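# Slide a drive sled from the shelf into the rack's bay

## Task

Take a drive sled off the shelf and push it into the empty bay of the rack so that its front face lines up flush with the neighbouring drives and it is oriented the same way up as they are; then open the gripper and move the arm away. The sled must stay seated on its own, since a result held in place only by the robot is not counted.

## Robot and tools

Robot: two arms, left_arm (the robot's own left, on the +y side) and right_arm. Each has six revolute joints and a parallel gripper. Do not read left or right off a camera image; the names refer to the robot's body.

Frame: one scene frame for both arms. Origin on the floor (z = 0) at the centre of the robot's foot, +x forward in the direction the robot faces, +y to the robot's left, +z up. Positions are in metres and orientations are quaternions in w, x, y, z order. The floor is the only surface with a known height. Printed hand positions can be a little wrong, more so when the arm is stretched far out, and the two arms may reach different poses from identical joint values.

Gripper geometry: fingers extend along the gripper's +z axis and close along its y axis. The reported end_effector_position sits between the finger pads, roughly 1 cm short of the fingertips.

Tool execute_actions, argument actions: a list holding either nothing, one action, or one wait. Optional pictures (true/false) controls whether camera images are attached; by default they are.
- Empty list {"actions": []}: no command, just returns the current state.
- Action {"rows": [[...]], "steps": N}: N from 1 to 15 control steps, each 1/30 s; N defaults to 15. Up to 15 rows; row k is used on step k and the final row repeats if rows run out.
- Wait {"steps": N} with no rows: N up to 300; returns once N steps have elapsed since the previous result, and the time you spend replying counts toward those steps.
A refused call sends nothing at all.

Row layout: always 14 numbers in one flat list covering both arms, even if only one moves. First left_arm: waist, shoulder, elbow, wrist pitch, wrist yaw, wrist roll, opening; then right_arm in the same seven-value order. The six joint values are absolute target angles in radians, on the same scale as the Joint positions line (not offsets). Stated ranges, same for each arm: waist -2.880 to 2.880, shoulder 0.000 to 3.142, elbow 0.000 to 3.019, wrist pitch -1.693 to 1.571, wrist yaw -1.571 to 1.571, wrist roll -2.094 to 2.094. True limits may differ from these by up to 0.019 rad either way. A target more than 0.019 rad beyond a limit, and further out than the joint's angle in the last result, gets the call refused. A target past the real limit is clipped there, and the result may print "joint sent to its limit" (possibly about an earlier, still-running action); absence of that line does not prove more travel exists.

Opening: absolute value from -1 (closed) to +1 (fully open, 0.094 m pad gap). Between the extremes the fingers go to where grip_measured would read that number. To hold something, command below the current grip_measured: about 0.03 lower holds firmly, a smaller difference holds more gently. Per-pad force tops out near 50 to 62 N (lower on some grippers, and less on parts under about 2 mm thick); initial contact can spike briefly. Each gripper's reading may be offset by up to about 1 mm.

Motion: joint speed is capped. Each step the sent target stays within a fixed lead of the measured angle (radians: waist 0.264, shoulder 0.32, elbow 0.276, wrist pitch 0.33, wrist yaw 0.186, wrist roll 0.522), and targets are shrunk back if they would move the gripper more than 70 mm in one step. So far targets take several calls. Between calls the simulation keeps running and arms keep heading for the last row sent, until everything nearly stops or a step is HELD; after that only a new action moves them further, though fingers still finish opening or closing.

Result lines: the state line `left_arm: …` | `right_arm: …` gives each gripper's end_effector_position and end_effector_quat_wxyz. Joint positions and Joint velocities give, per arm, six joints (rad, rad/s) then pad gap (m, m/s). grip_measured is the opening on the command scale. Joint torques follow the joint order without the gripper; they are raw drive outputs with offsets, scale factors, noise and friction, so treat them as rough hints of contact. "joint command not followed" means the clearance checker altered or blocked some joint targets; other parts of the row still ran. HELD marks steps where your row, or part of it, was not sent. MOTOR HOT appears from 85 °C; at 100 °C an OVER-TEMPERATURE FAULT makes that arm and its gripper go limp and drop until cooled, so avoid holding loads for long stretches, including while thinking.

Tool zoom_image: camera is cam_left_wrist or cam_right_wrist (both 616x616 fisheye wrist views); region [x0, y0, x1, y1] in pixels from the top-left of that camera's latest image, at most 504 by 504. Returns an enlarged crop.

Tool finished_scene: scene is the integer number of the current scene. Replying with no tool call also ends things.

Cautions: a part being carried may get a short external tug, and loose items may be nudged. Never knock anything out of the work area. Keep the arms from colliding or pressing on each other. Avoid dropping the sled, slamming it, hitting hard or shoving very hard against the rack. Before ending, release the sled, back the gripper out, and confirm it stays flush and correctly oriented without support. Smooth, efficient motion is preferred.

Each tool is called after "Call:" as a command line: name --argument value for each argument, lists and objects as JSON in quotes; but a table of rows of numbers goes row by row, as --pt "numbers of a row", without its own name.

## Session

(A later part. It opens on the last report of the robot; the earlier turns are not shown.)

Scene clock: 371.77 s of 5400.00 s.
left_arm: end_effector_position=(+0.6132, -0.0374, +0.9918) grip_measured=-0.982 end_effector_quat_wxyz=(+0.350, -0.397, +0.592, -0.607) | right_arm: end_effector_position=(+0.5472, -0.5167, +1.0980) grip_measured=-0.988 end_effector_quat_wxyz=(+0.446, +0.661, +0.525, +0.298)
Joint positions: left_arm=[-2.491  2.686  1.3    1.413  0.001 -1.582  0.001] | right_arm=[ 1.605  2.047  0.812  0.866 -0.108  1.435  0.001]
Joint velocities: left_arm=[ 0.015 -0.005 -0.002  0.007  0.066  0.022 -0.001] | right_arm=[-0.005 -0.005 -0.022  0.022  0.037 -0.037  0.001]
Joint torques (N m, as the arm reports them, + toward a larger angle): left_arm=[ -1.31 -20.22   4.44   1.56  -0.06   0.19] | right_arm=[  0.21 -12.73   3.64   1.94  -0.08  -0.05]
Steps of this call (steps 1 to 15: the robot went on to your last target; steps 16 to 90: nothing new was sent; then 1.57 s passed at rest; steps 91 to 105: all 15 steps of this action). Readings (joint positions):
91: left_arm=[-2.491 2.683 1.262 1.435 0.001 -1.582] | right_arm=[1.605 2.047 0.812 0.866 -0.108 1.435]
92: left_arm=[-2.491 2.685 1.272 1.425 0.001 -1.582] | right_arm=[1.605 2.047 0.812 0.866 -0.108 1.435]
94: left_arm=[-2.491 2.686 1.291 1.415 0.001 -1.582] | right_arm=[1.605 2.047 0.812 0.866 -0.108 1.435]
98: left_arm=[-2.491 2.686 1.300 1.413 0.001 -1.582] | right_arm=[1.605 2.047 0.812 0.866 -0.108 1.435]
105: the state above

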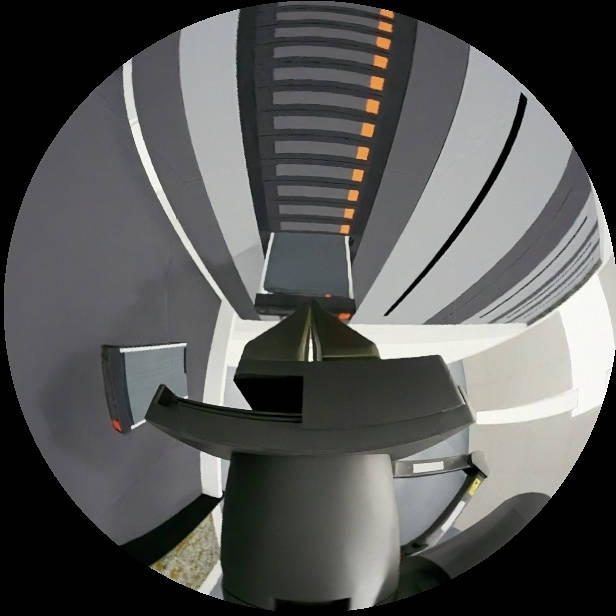

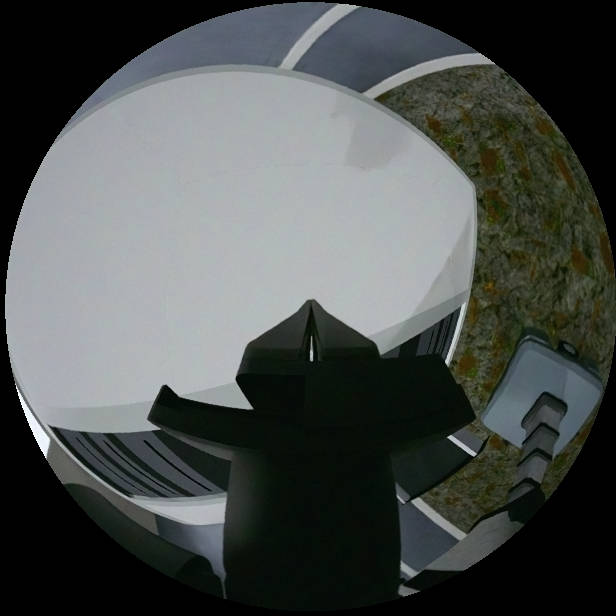

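Call:
execute_actions --actions '[{"rows":[[-2.488,2.682,1.345,1.40,0,-1.57,-1,1.6,2.056,0.81,0.87,-0.109,1.435,-1],[-2.485,2.684,1.355,1.392,0,-1.57,-1,1.6,2.056,0.81,0.87,-0.109,1.435,-1],[-2.482,2.686,1.365,1.384,0,-1.57,-1,1.6,2.056,0.81,0.87,-0.109,1.435,-1],[-2.479,2.688,1.375,1.376,0,-1.57,-1,1.6,2.056,0.81,0.87,-0.109,1.435,-1],[-2.476,2.69,1.385,1.368,0,-1.57,-1,1.6,2.056,0.81,0.87,-0.109,1.435,-1],[-2.473,2.69,1.395,1.36,0,-1.57,-1,1.6,2.056,0.81,0.87,-0.109,1.435,-1],[-2.47,2.69,1.405,1.352,0,-1.57,-1,1.6,2.056,0.81,0.87,-0.109,1.435,-1],[-2.467,2.69,1.415,1.345,0,-1.57,-1,1.6,2.056,0.81,0.87,-0.109,1.435,-1]]}]'

Scene clock: 380.13 s of 5400.00 s.
left_arm: end_effector_position=(+0.6195, -0.0369, +0.9802) grip_measured=-0.983 end_effector_quat_wxyz=(+0.347, -0.404, +0.599, -0.598) | right_arm: end_effector_position=(+0.5472, -0.5167, +1.0980) grip_measured=-0.988 end_effector_quat_wxyz=(+0.446, +0.661, +0.525, +0.298)
Joint positions: left_arm=[-2.486  2.7    1.326  1.373 -0.001 -1.582  0.001] | right_arm=[ 1.605  2.047  0.812  0.866 -0.108  1.435  0.001]
Joint velocities: left_arm=[ 0.083  0.054  0.193 -0.159 -0.183 -0.022 -0.001] | right_arm=[-0.024 -0.005  0.002 -0.017 -0.022  0.022 -0.001]
Joint torques (N m, as the arm reports them, + toward a larger angle): left_arm=[  0.19 -21.79   7.56   1.48   0.46   0.2 ] | right_arm=[  0.31 -12.79   3.68   1.91  -0.07  -0.06]
Steps of this call (steps 1 to 15: the robot went on to your last target; steps 16 to 90: nothing new was sent; then 4.87 s passed at rest; steps 91 to 105: all 15 steps of this action). Readings (joint positions):
91: left_arm=[-2.491 2.686 1.300 1.413 0.001 -1.582] | right_arm=[1.605 2.047 0.812 0.866 -0.108 1.435]
92: left_arm=[-2.491 2.686 1.301 1.412 0.001 -1.582] | right_arm=[1.605 2.047 0.812 0.866 -0.108 1.435]
94: left_arm=[-2.491 2.687 1.305 1.405 0.001 -1.582] | right_arm=[1.605 2.047 0.812 0.866 -0.108 1.435]
98: left_arm=[-2.491 2.691 1.316 1.389 0.004 -1.582] | right_arm=[1.605 2.047 0.812 0.866 -0.108 1.435]
105: the state above

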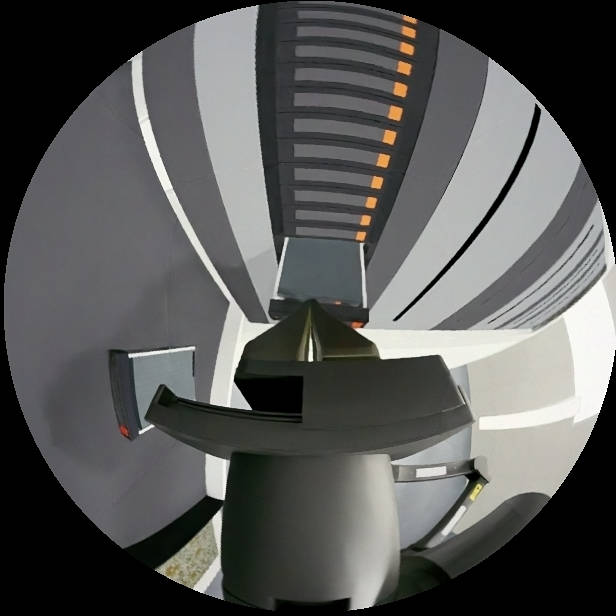

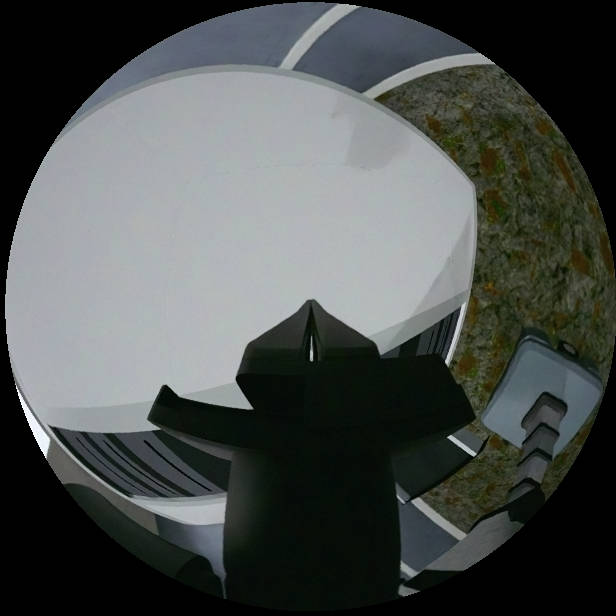

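It just broke free (stiction). Checking the state after it settles.

Call:
execute_actions --actions '[{"rows":[[-2.467,2.685,1.415,1.36,0,-1.57,-1,1.6,2.056,0.81,0.87,-0.109,1.435,-1]]}]'

Scene clock: 383.33 s of 5400.00 s.
left_arm: end_effector_position=(+0.6506, -0.0327, +0.9961) grip_measured=-0.983 end_effector_quat_wxyz=(+0.365, -0.402, +0.579, -0.608) | right_arm: end_effector_position=(+0.5472, -0.5167, +1.0980) grip_measured=-0.988 end_effector_quat_wxyz=(+0.446, +0.661, +0.525, +0.298)
Joint positions: left_arm=[-2.465  2.702  1.397  1.356 -0.004 -1.582  0.001] | right_arm=[ 1.605  2.047  0.812  0.866 -0.108  1.435  0.001]
Joint velocities: left_arm=[-0.024 -0.005 -0.012 -0.002 -0.007 -0.037 -0.001] | right_arm=[-0.005 -0.015  0.007 -0.002 -0.022  0.051 -0.001]
Joint torques (N m, as the arm reports them, + toward a larger angle): left_arm=[ -1.58 -22.31   4.16   2.28   0.19   0.19] | right_arm=[  0.05 -12.84   3.69   1.93  -0.08  -0.06]
Steps of this call (steps 1 to 30: the robot went on to your last target; steps 31 to 81: nothing new was sent; steps 82 to 96: all 15 steps of this action). Readings (joint positions):
82: left_arm=[-2.465 2.702 1.397 1.356 -0.004 -1.582] | right_arm=[1.605 2.047 0.812 0.866 -0.108 1.435]
83: left_arm=[-2.465 2.702 1.397 1.356 -0.004 -1.582] | right_arm=[1.605 2.047 0.812 0.866 -0.108 1.435]
85: left_arm=[-2.465 2.702 1.397 1.356 -0.004 -1.582] | right_arm=[1.605 2.047 0.812 0.866 -0.108 1.435]
89: left_arm=[-2.465 2.702 1.397 1.356 -0.004 -1.582] | right_arm=[1.605 2.047 0.812 0.866 -0.108 1.435]
96: the state above

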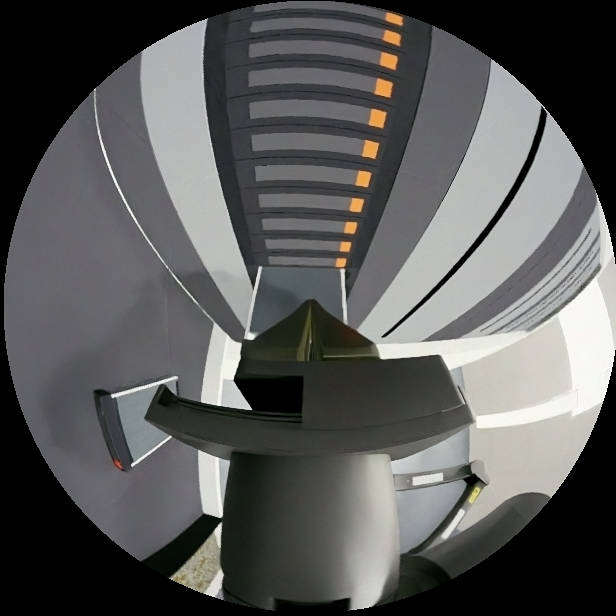

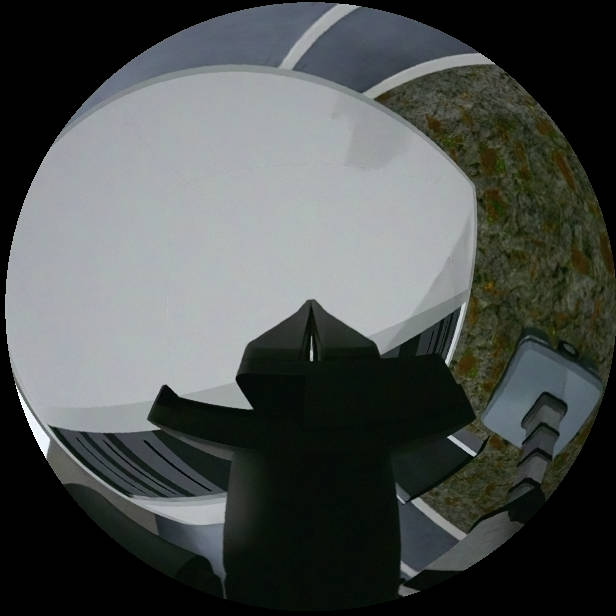

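Call:
execute_actions --actions '[{"rows":[[-2.465,2.675,1.25,1.44,0,-1.57,-1,1.6,2.056,0.81,0.87,-0.109,1.435,-1]]}]' --pictures false

Call:
execute_actions --actions '[{"rows":[[-2.503,2.675,1.25,1.44,0,-1.57,-1,1.6,2.056,0.81,0.87,-0.109,1.435,-1]]}]' --pictures false

Call:
execute_actions --actions '[{"rows":[[-2.503,2.68,1.335,1.40,0,-1.57,-1,1.6,2.056,0.81,0.87,-0.109,1.435,-1]]}]'

Scene clock: 390.03 s of 5400.00 s.
left_arm: end_effector_position=(+0.6007, -0.0114, +0.9752) grip_measured=-0.983 end_effector_quat_wxyz=(+0.349, -0.416, +0.602, -0.586) | right_arm: end_effector_position=(+0.5472, -0.5167, +1.0980) grip_measured=-0.988 end_effector_quat_wxyz=(+0.446, +0.661, +0.525, +0.298)
Joint positions: left_arm=[-2.465  2.686  1.243  1.418 -0.003 -1.582  0.001] | right_arm=[ 1.605  2.047  0.812  0.866 -0.108  1.435  0.001]
Joint velocities: left_arm=[ 0.005 -0.015 -0.012  0.012  0.037  0.051  0.   ] | right_arm=[-0.005  0.005 -0.007 -0.002 -0.022  0.007 -0.   ]
Joint torques (N m, as the arm reports them, + toward a larger angle): left_arm=[ -1.6  -20.28   2.46   3.08   0.14   0.19] | right_arm=[  0.06 -12.83   3.63   1.97  -0.07  -0.06]
Steps of this call (steps 1 to 15: the robot went on to your last target; steps 16 to 90: nothing new was sent; then 3.20 s passed at rest; steps 91 to 105: all 15 steps of this action). Readings (joint positions):
91: left_arm=[-2.465 2.699 1.379 1.367 -0.004 -1.582] | right_arm=[1.605 2.047 0.812 0.866 -0.108 1.435]
92: left_arm=[-2.465 2.688 1.342 1.386 -0.003 -1.582] | right_arm=[1.605 2.047 0.812 0.866 -0.108 1.435]
94: left_arm=[-2.465 2.676 1.274 1.412 -0.003 -1.582] | right_arm=[1.605 2.047 0.812 0.866 -0.108 1.435]
98: left_arm=[-2.465 2.686 1.243 1.416 -0.003 -1.582] | right_arm=[1.605 2.047 0.812 0.866 -0.108 1.435]
105: the state above

Scene clock: 390.53 s of 5400.00 s.
left_arm: end_effector_position=(+0.5897, -0.0344, +0.9766) grip_measured=-0.983 end_effector_quat_wxyz=(+0.338, -0.404, +0.609, -0.593) | right_arm: end_effector_position=(+0.5472, -0.5167, +1.0980) grip_measured=-0.988 end_effector_quat_wxyz=(+0.446, +0.661, +0.525, +0.298)
Joint positions: left_arm=[-2.502  2.686  1.243  1.418 -0.002 -1.582  0.001] | right_arm=[ 1.605  2.047  0.812  0.866 -0.108  1.435  0.001]
Joint velocities: left_arm=[-0.015 -0.015  0.007  0.002 -0.051 -0.022  0.   ] | right_arm=[-0.005 -0.005 -0.012  0.012 -0.037 -0.051  0.   ]
Joint torques (N m, as the arm reports them, + toward a larger angle): left_arm=[ -1.27 -20.47   2.65   3.09   0.11   0.2 ] | right_arm=[  0.14 -12.83   3.76   1.92  -0.08  -0.05]
Steps of this call (steps 1 to 15: all 15 steps of this action). Readings (joint positions):
1: left_arm=[-2.467 2.686 1.243 1.418 -0.003 -1.582] | right_arm=[1.605 2.047 0.812 0.866 -0.108 1.435]
2: left_arm=[-2.469 2.686 1.243 1.418 -0.003 -1.582] | right_arm=[1.605 2.047 0.812 0.866 -0.108 1.435]
4: left_arm=[-2.478 2.686 1.243 1.418 -0.003 -1.582] | right_arm=[1.605 2.047 0.812 0.866 -0.108 1.435]
8: left_arm=[-2.497 2.686 1.243 1.418 -0.002 -1.582] | right_arm=[1.605 2.047 0.812 0.866 -0.108 1.435]
15: the state above

Scene clock: 391.03 s of 5400.00 s.
left_arm: end_effector_position=(+0.6162, -0.0466, +0.9951) grip_measured=-0.983 end_effector_quat_wxyz=(+0.350, -0.393, +0.589, -0.613) | right_arm: end_effector_position=(+0.5472, -0.5167, +1.0980) grip_measured=-0.988 end_effector_quat_wxyz=(+0.446, +0.661, +0.525, +0.298)
Joint positions: left_arm=[-2.502  2.69   1.321  1.41  -0.002 -1.582  0.001] | right_arm=[ 1.605  2.047  0.812  0.866 -0.108  1.435  0.001]
Joint velocities: left_arm=[ 0.005 -0.005 -0.002 -0.022 -0.007 -0.007 -0.   ] | right_arm=[ 0.005 -0.005  0.012 -0.012 -0.095  0.022  0.   ]
Joint torques (N m, as the arm reports them, + toward a larger angle): left_arm=[ -1.4  -20.56   3.52   1.65   0.09   0.2 ] | right_arm=[  0.04 -12.76   3.67   1.96  -0.09  -0.06]
Steps of this call (steps 1 to 15: all 15 steps of this action). Readings (joint positions):
1: left_arm=[-2.502 2.687 1.250 1.416 -0.002 -1.582] | right_arm=[1.605 2.047 0.812 0.866 -0.108 1.435]
2: left_arm=[-2.502 2.690 1.264 1.413 -0.002 -1.582] | right_arm=[1.605 2.047 0.812 0.866 -0.108 1.435]
4: left_arm=[-2.502 2.692 1.294 1.410 -0.002 -1.582] | right_arm=[1.605 2.047 0.812 0.866 -0.108 1.435]
8: left_arm=[-2.502 2.690 1.321 1.410 -0.002 -1.582] | right_arm=[1.605 2.047 0.812 0.866 -0.108 1.435]
15: the state above

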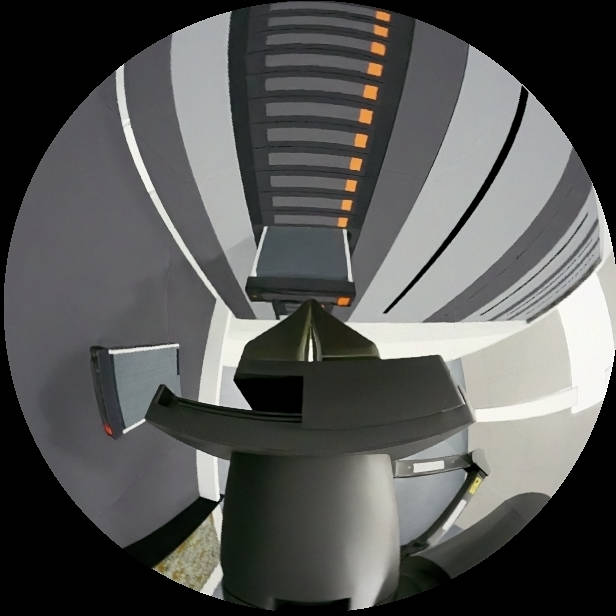

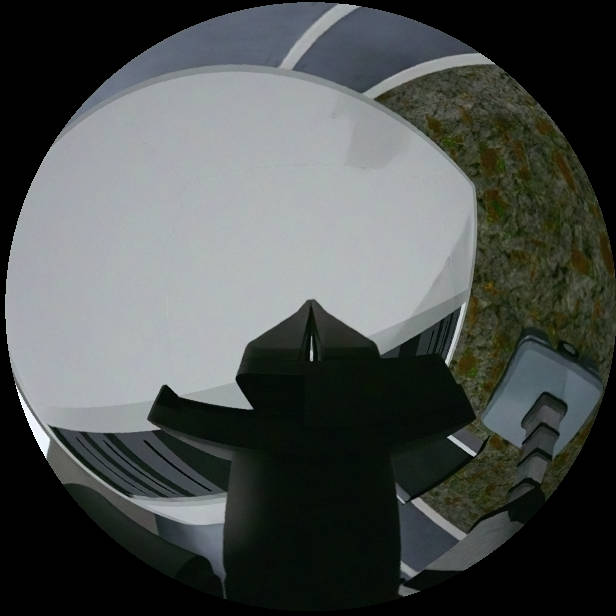

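Call:
execute_actions --actions '[{"rows":[[-2.495,2.685,1.35,1.395,0,-1.57,-1,1.6,2.056,0.81,0.87,-0.109,1.435,-1],[-2.492,2.686,1.36,1.39,0,-1.57,-1,1.6,2.056,0.81,0.87,-0.109,1.435,-1],[-2.489,2.687,1.37,1.385,0,-1.57,-1,1.6,2.056,0.81,0.87,-0.109,1.435,-1],[-2.486,2.688,1.38,1.378,0,-1.57,-1,1.6,2.056,0.81,0.87,-0.109,1.435,-1],[-2.483,2.689,1.39,1.371,0,-1.57,-1,1.6,2.056,0.81,0.87,-0.109,1.435,-1],[-2.481,2.69,1.40,1.364,0,-1.57,-1,1.6,2.056,0.81,0.87,-0.109,1.435,-1]]}]'

Scene clock: 398.87 s of 5400.00 s.
left_arm: end_effector_position=(+0.6400, -0.0470, +1.0044) grip_measured=-0.983 end_effector_quat_wxyz=(+0.359, -0.392, +0.580, -0.617) | right_arm: end_effector_position=(+0.5472, -0.5167, +1.0980) grip_measured=-0.988 end_effector_quat_wxyz=(+0.446, +0.661, +0.525, +0.298)
Joint positions: left_arm=[-2.489  2.69   1.378  1.376 -0.001 -1.582  0.001] | right_arm=[ 1.605  2.047  0.812  0.866 -0.108  1.435  0.001]
Joint velocities: left_arm=[ 0.005 -0.005 -0.022 -0.012 -0.066  0.007 -0.   ] | right_arm=[-0.015 -0.005 -0.002 -0.012  0.022 -0.037  0.001]
Joint torques (N m, as the arm reports them, + toward a larger angle): left_arm=[ -0.08 -20.25   4.35   1.62   0.06   0.2 ] | right_arm=[ -0.09 -12.87   3.63   1.99  -0.09  -0.06]
Steps of this call (steps 1 to 15: the robot went on to your last target; steps 16 to 90: nothing new was sent; then 4.33 s passed at rest; steps 91 to 105: all 15 steps of this action). Readings (joint positions):
91: left_arm=[-2.502 2.690 1.321 1.409 -0.002 -1.582] | right_arm=[1.605 2.047 0.812 0.866 -0.108 1.435]
92: left_arm=[-2.502 2.690 1.322 1.407 -0.002 -1.582] | right_arm=[1.605 2.047 0.812 0.866 -0.108 1.435]
94: left_arm=[-2.502 2.690 1.330 1.399 -0.001 -1.582] | right_arm=[1.605 2.047 0.812 0.866 -0.108 1.435]
98: left_arm=[-2.497 2.690 1.364 1.379 -0.001 -1.582] | right_arm=[1.605 2.047 0.812 0.866 -0.108 1.435]
105: the state above

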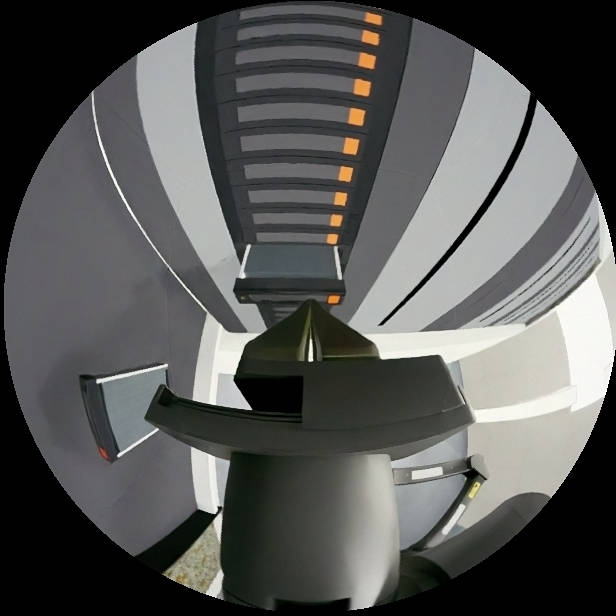

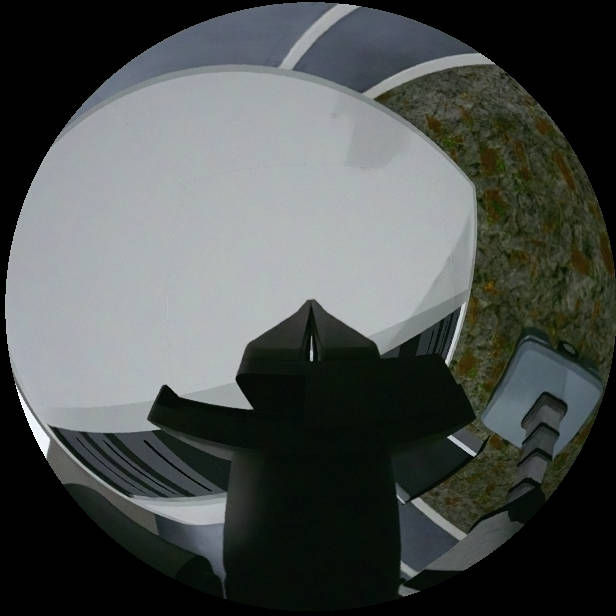

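Call:
execute_actions --actions '[{"rows":[[-2.489,2.69,1.35,1.35,0,-1.57,-1,1.6,2.056,0.81,0.87,-0.109,1.435,-1],[-2.489,2.69,1.35,1.35,0,-1.57,-1,1.6,2.056,0.81,0.87,-0.109,1.435,-1],[-2.489,2.69,1.35,1.35,0,-1.57,-1,1.6,2.056,0.81,0.87,-0.109,1.435,-1],[-2.489,2.69,1.35,1.35,0,-1.57,-1,1.6,2.056,0.81,0.87,-0.109,1.435,-1],[-2.468,2.69,1.35,1.35,0,-1.57,-1,1.6,2.056,0.81,0.87,-0.109,1.435,-1]]}]'

Scene clock: 407.03 s of 5400.00 s.
left_arm: end_effector_position=(+0.6349, -0.0340, +0.9916) grip_measured=-0.983 end_effector_quat_wxyz=(+0.355, -0.404, +0.590, -0.602) | right_arm: end_effector_position=(+0.5472, -0.5167, +1.0980) grip_measured=-0.988 end_effector_quat_wxyz=(+0.446, +0.661, +0.525, +0.298)
Joint positions: left_arm=[-2.475  2.689  1.351  1.361 -0.001 -1.582  0.001] | right_arm=[ 1.605  2.047  0.812  0.866 -0.108  1.435  0.001]
Joint velocities: left_arm=[-0.005 -0.024 -0.027  0.012  0.007 -0.022  0.001] | right_arm=[-0.005 -0.005  0.007 -0.012 -0.022 -0.022 -0.001]
Joint torques (N m, as the arm reports them, + toward a larger angle): left_arm=[ -0.85 -20.42   2.82   1.65   0.07   0.2 ] | right_arm=[  0.1  -12.73   3.64   1.95  -0.09  -0.07]
Steps of this call (steps 1 to 15: the robot went on to your last target; steps 16 to 90: nothing new was sent; then 4.67 s passed at rest; steps 91 to 105: all 15 steps of this action). Readings (joint positions):
91: left_arm=[-2.489 2.690 1.375 1.373 -0.001 -1.582] | right_arm=[1.605 2.047 0.812 0.866 -0.108 1.435]
92: left_arm=[-2.489 2.689 1.371 1.370 -0.001 -1.582] | right_arm=[1.605 2.047 0.812 0.866 -0.108 1.435]
94: left_arm=[-2.489 2.689 1.359 1.364 -0.001 -1.582] | right_arm=[1.605 2.047 0.812 0.866 -0.108 1.435]
98: left_arm=[-2.484 2.689 1.351 1.361 -0.001 -1.582] | right_arm=[1.605 2.047 0.812 0.866 -0.108 1.435]
105: the state above

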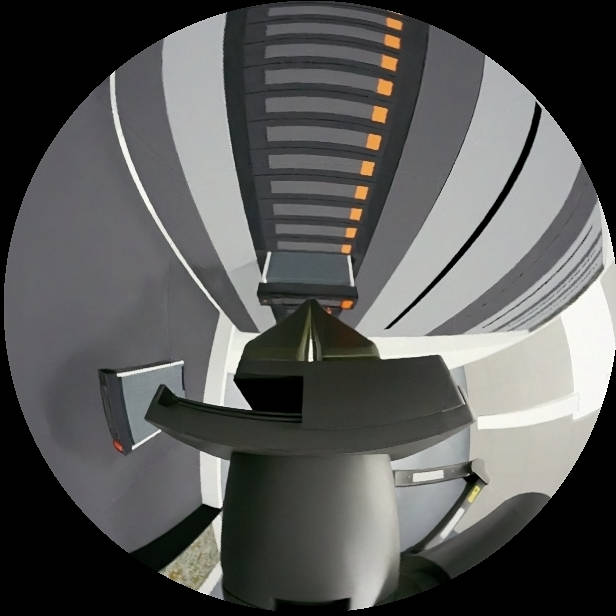

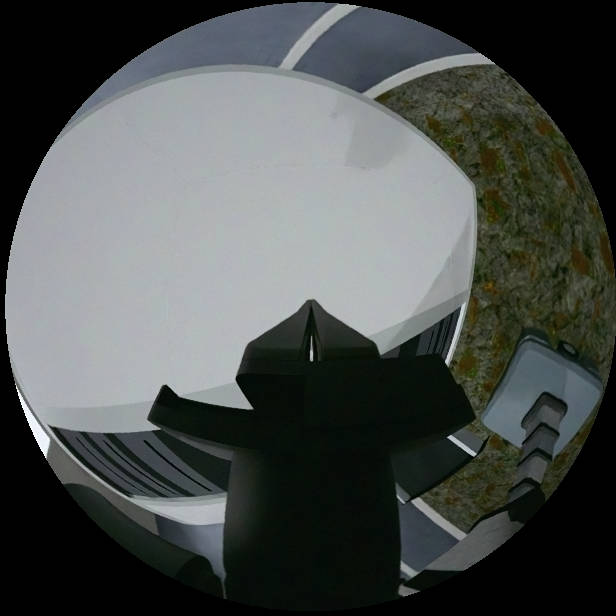

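Call:
execute_actions --actions '[{"rows":[[-2.475,2.69,1.425,1.335,0,-1.57,-1,1.6,2.056,0.81,0.87,-0.109,1.435,-1]]}]'

Scene clock: 411.70 s of 5400.00 s.
left_arm: end_effector_position=(+0.6513, -0.0410, +1.0017) grip_measured=-0.983 end_effector_quat_wxyz=(+0.362, -0.398, +0.580, -0.612) | right_arm: end_effector_position=(+0.5472, -0.5167, +1.0980) grip_measured=-0.988 end_effector_quat_wxyz=(+0.446, +0.661, +0.525, +0.298)
Joint positions: left_arm=[-2.475  2.694  1.402  1.347 -0.001 -1.582  0.001] | right_arm=[ 1.605  2.047  0.812  0.866 -0.108  1.435  0.001]
Joint velocities: left_arm=[-0.005 -0.005 -0.017 -0.002  0.037  0.051 -0.   ] | right_arm=[-0.005  0.005  0.007  0.032  0.037  0.022 -0.001]
Joint torques (N m, as the arm reports them, + toward a larger angle): left_arm=[ -1.41 -21.23   4.64   1.54   0.06   0.2 ] | right_arm=[  0.09 -12.84   3.67   1.97  -0.06  -0.06]
Steps of this call (steps 1 to 15: the robot went on to your last target; steps 16 to 90: nothing new was sent; then 1.17 s passed at rest; steps 91 to 105: all 15 steps of this action). Readings (joint positions):
91: left_arm=[-2.475 2.690 1.356 1.358 -0.001 -1.582] | right_arm=[1.605 2.047 0.812 0.866 -0.108 1.435]
92: left_arm=[-2.475 2.692 1.365 1.353 -0.001 -1.582] | right_arm=[1.605 2.047 0.812 0.866 -0.108 1.435]
94: left_arm=[-2.475 2.694 1.385 1.347 -0.001 -1.582] | right_arm=[1.605 2.047 0.812 0.866 -0.108 1.435]
98: left_arm=[-2.475 2.694 1.402 1.347 -0.001 -1.582] | right_arm=[1.605 2.047 0.812 0.866 -0.108 1.435]
105: the state above

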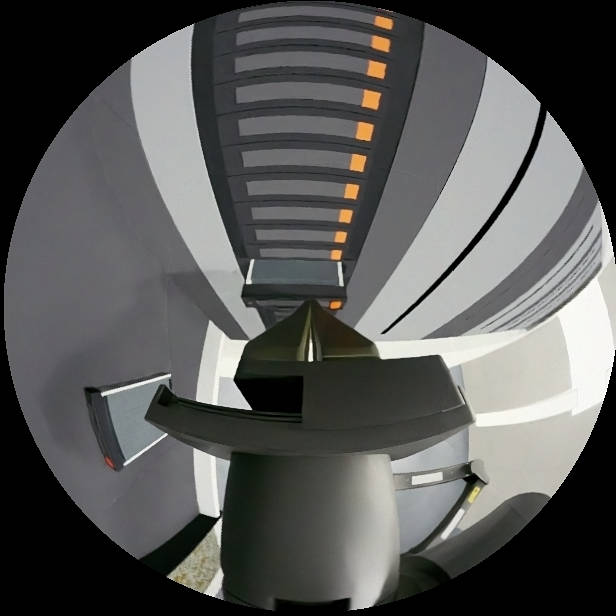

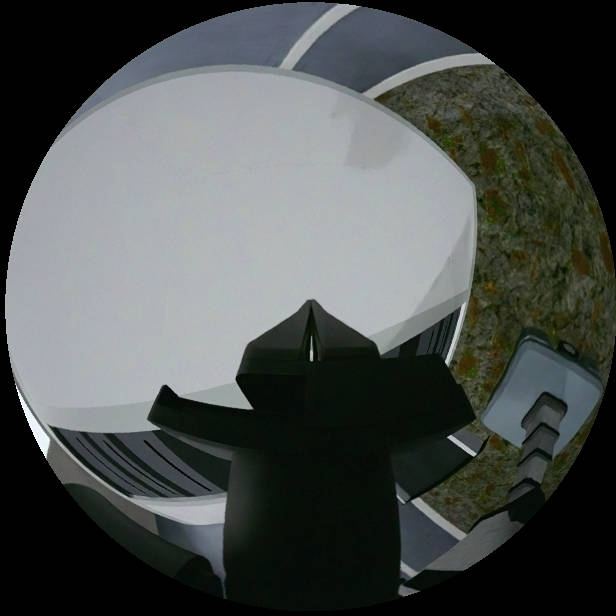

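Call:
execute_actions --actions '[{"rows":[[-2.466,2.695,1.425,1.31,0,-1.57,-1,1.6,2.056,0.81,0.87,-0.109,1.435,-1],[-2.464,2.695,1.43,1.305,0,-1.57,-1,1.6,2.056,0.81,0.87,-0.109,1.435,-1],[-2.462,2.696,1.44,1.30,0,-1.57,-1,1.6,2.056,0.81,0.87,-0.109,1.435,-1],[-2.46,2.697,1.45,1.29,0,-1.57,-1,1.6,2.056,0.81,0.87,-0.109,1.435,-1],[-2.457,2.698,1.46,1.28,0,-1.57,-1,1.6,2.056,0.81,0.87,-0.109,1.435,-1],[-2.454,2.699,1.47,1.27,0,-1.57,-1,1.6,2.056,0.81,0.87,-0.109,1.435,-1],[-2.451,2.70,1.48,1.26,0,-1.57,-1,1.6,2.056,0.81,0.87,-0.109,1.435,-1]]}]'

Scene clock: 420.77 s of 5400.00 s.
left_arm: end_effector_position=(+0.6724, -0.0377, +0.9973) grip_measured=-0.983 end_effector_quat_wxyz=(+0.361, -0.407, +0.586, -0.600) | right_arm: end_effector_position=(+0.5472, -0.5167, +1.0980) grip_measured=-0.988 end_effector_quat_wxyz=(+0.446, +0.661, +0.525, +0.298)
Joint positions: left_arm=[-2.459  2.698  1.453  1.272 -0.001 -1.582  0.001] | right_arm=[ 1.605  2.047  0.812  0.866 -0.108  1.435  0.001]
Joint velocities: left_arm=[ 0.005 -0.015  0.002 -0.027  0.007 -0.007 -0.   ] | right_arm=[-0.005  0.005 -0.012  0.012  0.051 -0.037 -0.   ]
Joint torques (N m, as the arm reports them, + toward a larger angle): left_arm=[ -0.68 -21.09   5.28   1.62   0.06   0.19] | right_arm=[ -0.02 -12.71   3.67   1.93  -0.08  -0.08]
Steps of this call (steps 1 to 15: the robot went on to your last target; steps 16 to 90: nothing new was sent; then 5.57 s passed at rest; steps 91 to 105: all 15 steps of this action). Readings (joint positions):
91: left_arm=[-2.475 2.694 1.402 1.341 -0.001 -1.582] | right_arm=[1.605 2.047 0.812 0.866 -0.108 1.435]
92: left_arm=[-2.475 2.694 1.402 1.333 -0.001 -1.582] | right_arm=[1.605 2.047 0.812 0.866 -0.108 1.435]
94: left_arm=[-2.474 2.694 1.404 1.317 -0.001 -1.582] | right_arm=[1.605 2.047 0.812 0.866 -0.108 1.435]
98: left_arm=[-2.470 2.698 1.433 1.281 -0.001 -1.582] | right_arm=[1.605 2.047 0.812 0.866 -0.108 1.435]
105: the state above

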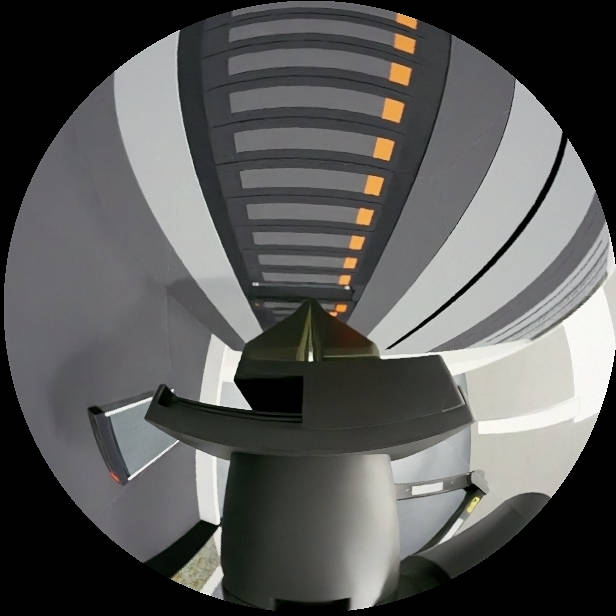

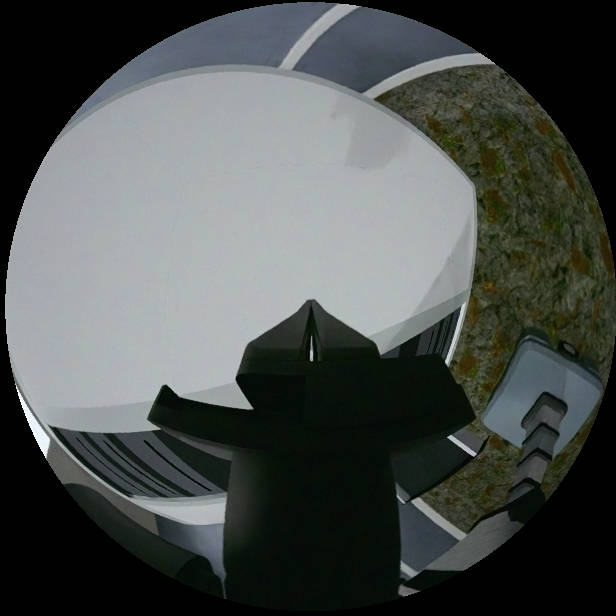

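Nearly in. One more short push.

Call:
execute_actions --actions '[{"rows":[[-2.451,2.70,1.49,1.255,0,-1.57,-1,1.6,2.056,0.81,0.87,-0.109,1.435,-1],[-2.45,2.70,1.50,1.25,0,-1.57,-1,1.6,2.056,0.81,0.87,-0.109,1.435,-1],[-2.448,2.702,1.51,1.24,0,-1.57,-1,1.6,2.056,0.81,0.87,-0.109,1.435,-1],[-2.446,2.703,1.52,1.23,0,-1.57,-1,1.6,2.056,0.81,0.87,-0.109,1.435,-1],[-2.444,2.704,1.53,1.22,0,-1.57,-1,1.6,2.056,0.81,0.87,-0.109,1.435,-1]]}]'

Scene clock: 426.10 s of 5400.00 s.
left_arm: end_effector_position=(+0.6871, -0.0410, +1.0004) grip_measured=-0.983 end_effector_quat_wxyz=(+0.361, -0.408, +0.586, -0.600) | right_arm: end_effector_position=(+0.5472, -0.5167, +1.0980) grip_measured=-0.988 end_effector_quat_wxyz=(+0.446, +0.661, +0.525, +0.298)
Joint positions: left_arm=[-2.454  2.701  1.496  1.232  0.001 -1.582  0.001] | right_arm=[ 1.605  2.047  0.812  0.866 -0.108  1.435  0.001]
Joint velocities: left_arm=[-0.005 -0.005 -0.002  0.002 -0.066 -0.037 -0.001] | right_arm=[-0.015 -0.005 -0.012 -0.012  0.066 -0.022  0.001]
Joint torques (N m, as the arm reports them, + toward a larger angle): left_arm=[ -0.38 -21.55   5.9    1.6   -0.04   0.2 ] | right_arm=[  0.11 -12.75   3.71   1.98  -0.09  -0.06]
Steps of this call (steps 1 to 15: the robot went on to your last target; steps 16 to 90: nothing new was sent; then 1.83 s passed at rest; steps 91 to 105: all 15 steps of this action). Readings (joint positions):
91: left_arm=[-2.458 2.698 1.453 1.270 -0.001 -1.582] | right_arm=[1.605 2.047 0.812 0.866 -0.108 1.435]
92: left_arm=[-2.458 2.698 1.455 1.268 -0.001 -1.582] | right_arm=[1.605 2.047 0.812 0.866 -0.108 1.435]
94: left_arm=[-2.458 2.699 1.464 1.256 -0.001 -1.582] | right_arm=[1.605 2.047 0.812 0.866 -0.108 1.435]
98: left_arm=[-2.455 2.701 1.492 1.233 -0.001 -1.582] | right_arm=[1.605 2.047 0.812 0.866 -0.108 1.435]
105: the state above

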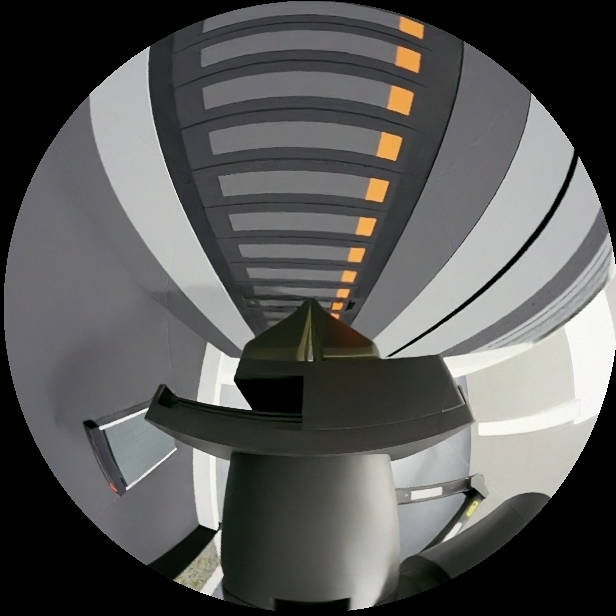

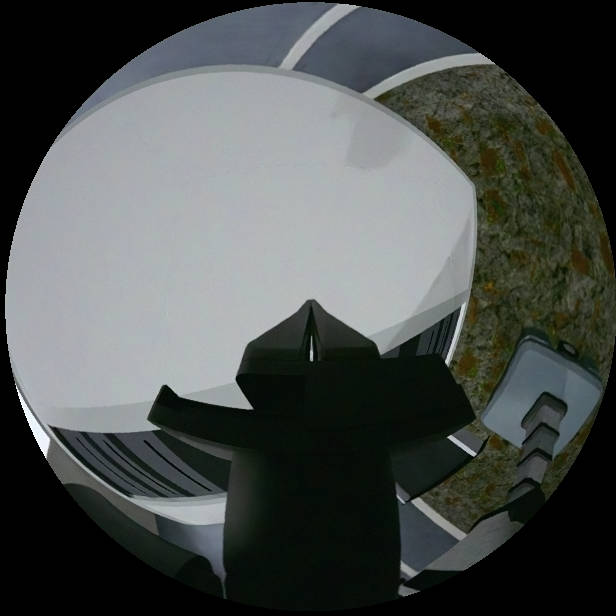

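Pushing until it seats firmly.

Call:
execute_actions --actions '[{"rows":[[-2.442,2.704,1.54,1.215,0,-1.57,-1,1.6,2.056,0.81,0.87,-0.109,1.435,-1],[-2.44,2.705,1.55,1.21,0,-1.57,-1,1.6,2.056,0.81,0.87,-0.109,1.435,-1],[-2.438,2.706,1.56,1.20,0,-1.57,-1,1.6,2.056,0.81,0.87,-0.109,1.435,-1],[-2.436,2.706,1.57,1.195,0,-1.57,-1,1.6,2.056,0.81,0.87,-0.109,1.435,-1]]}]'

Scene clock: 431.03 s of 5400.00 s.
left_arm: end_effector_position=(+0.6884, -0.0422, +0.9991) grip_measured=-0.983 end_effector_quat_wxyz=(+0.359, -0.408, +0.588, -0.599) | right_arm: end_effector_position=(+0.5472, -0.5167, +1.0980) grip_measured=-0.988 end_effector_quat_wxyz=(+0.446, +0.661, +0.525, +0.298)
Joint positions: left_arm=[-2.454  2.702  1.501  1.221  0.004 -1.582  0.001] | right_arm=[ 1.605  2.047  0.812  0.866 -0.108  1.435  0.001]
Joint velocities: left_arm=[-0.005 -0.005  0.007  0.007  0.022 -0.022  0.001] | right_arm=[-0.005 -0.015 -0.012  0.012 -0.051 -0.007  0.   ]
Joint torques (N m, as the arm reports them, + toward a larger angle): left_arm=[  0.29 -21.55   8.16   0.92  -0.19   0.2 ] | right_arm=[  0.19 -12.69   3.59   1.93  -0.08  -0.06]
Steps of this call (steps 1 to 15: the robot went on to your last target; steps 16 to 90: nothing new was sent; then 1.43 s passed at rest; steps 91 to 105: all 15 steps of this action). Readings (joint positions):
91: left_arm=[-2.454 2.701 1.496 1.231 0.001 -1.582] | right_arm=[1.605 2.047 0.812 0.866 -0.108 1.435]
92: left_arm=[-2.454 2.701 1.498 1.229 0.001 -1.582] | right_arm=[1.605 2.047 0.812 0.866 -0.108 1.435]
94: left_arm=[-2.454 2.701 1.500 1.224 0.001 -1.582] | right_arm=[1.605 2.047 0.812 0.866 -0.108 1.435]
98: left_arm=[-2.454 2.702 1.501 1.221 0.004 -1.582] | right_arm=[1.605 2.047 0.812 0.866 -0.108 1.435]
105: the state above

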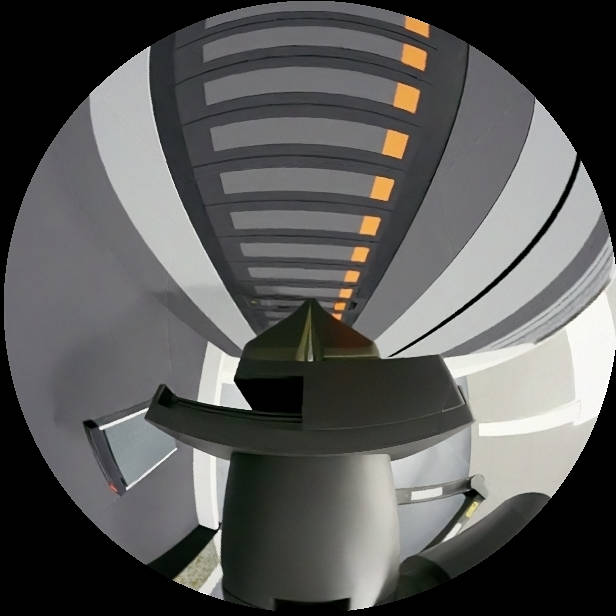

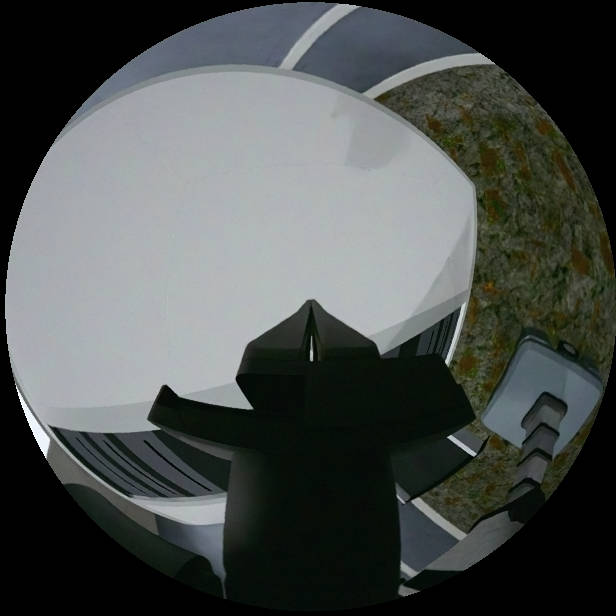

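Stopped against something; backing off to inspect.

Call:
execute_actions --actions '[{"rows":[[-2.455,2.69,1.45,1.27,0,-1.57,-1,1.6,2.056,0.81,0.87,-0.109,1.435,-1],[-2.455,2.68,1.38,1.33,0,-1.57,-1,1.6,2.056,0.81,0.87,-0.109,1.435,-1],[-2.44,2.67,1.28,1.42,0,-1.57,-1,1.6,2.056,0.81,0.87,-0.109,1.435,-1]]}]'

Call:
zoom_image --camera "cam_left_wrist" --region '[220,170,420,330]'

Scene clock: 436.90 s of 5400.00 s.
left_arm: end_effector_position=(+0.6142, -0.0059, +0.9769) grip_measured=-0.983 end_effector_quat_wxyz=(+0.353, -0.418, +0.599, -0.585) | right_arm: end_effector_position=(+0.5472, -0.5167, +1.0980) grip_measured=-0.988 end_effector_quat_wxyz=(+0.446, +0.661, +0.525, +0.298)
Joint positions: left_arm=[-2.449  2.686  1.269  1.397  0.002 -1.582  0.001] | right_arm=[ 1.605  2.047  0.812  0.866 -0.108  1.435  0.001]
Joint velocities: left_arm=[-0.005 -0.005  0.007 -0.012  0.007 -0.066  0.002] | right_arm=[-0.005 -0.015  0.007  0.017  0.007 -0.066  0.   ]
Joint torques (N m, as the arm reports them, + toward a larger angle): left_arm=[ -0.2  -20.85   3.04   3.21  -0.13   0.19] | right_arm=[ -0.11 -12.81   3.67   1.91  -0.07  -0.07]
Steps of this call (steps 1 to 15: the robot went on to your last target; steps 16 to 90: nothing new was sent; then 2.37 s passed at rest; steps 91 to 105: all 15 steps of this action). Readings (joint positions):
91: left_arm=[-2.455 2.701 1.492 1.227 0.004 -1.582] | right_arm=[1.605 2.047 0.812 0.866 -0.108 1.435]
92: left_arm=[-2.455 2.696 1.470 1.248 0.004 -1.582] | right_arm=[1.605 2.047 0.812 0.866 -0.108 1.435]
94: left_arm=[-2.454 2.675 1.371 1.335 0.004 -1.582] | right_arm=[1.605 2.047 0.812 0.866 -0.108 1.435]
98: left_arm=[-2.450 2.679 1.270 1.391 0.002 -1.582] | right_arm=[1.605 2.047 0.812 0.866 -0.108 1.435]
105: the state above

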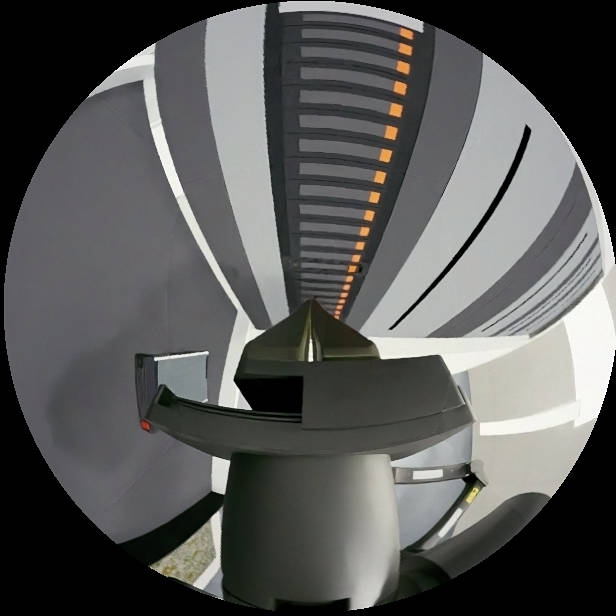

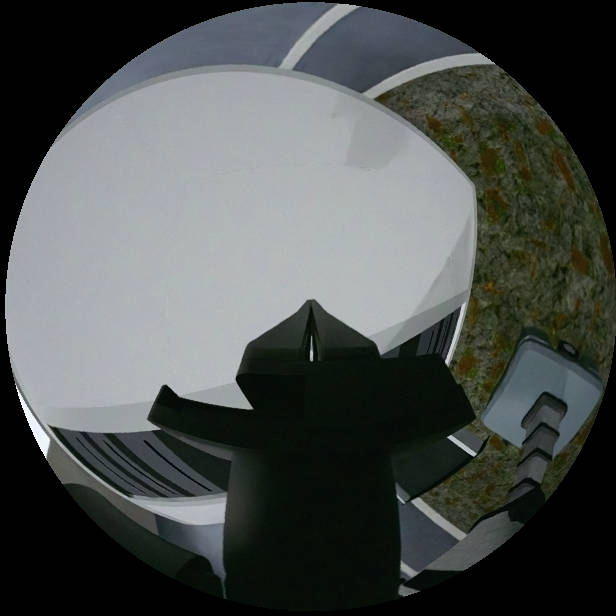

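Region (220, 170, 420, 330) of cam_left_wrist's 616x616 image, scaled by 2.520, with more detail than that image has; it fills the top 403 rows of this view, and the rest is white.

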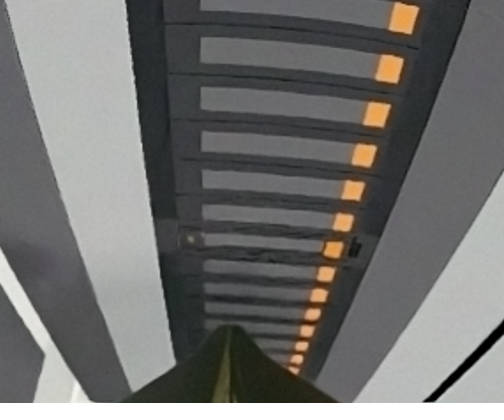

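The sled looks flush.

Call:
finished_scene --scene 1

The scene is finished: the task was done.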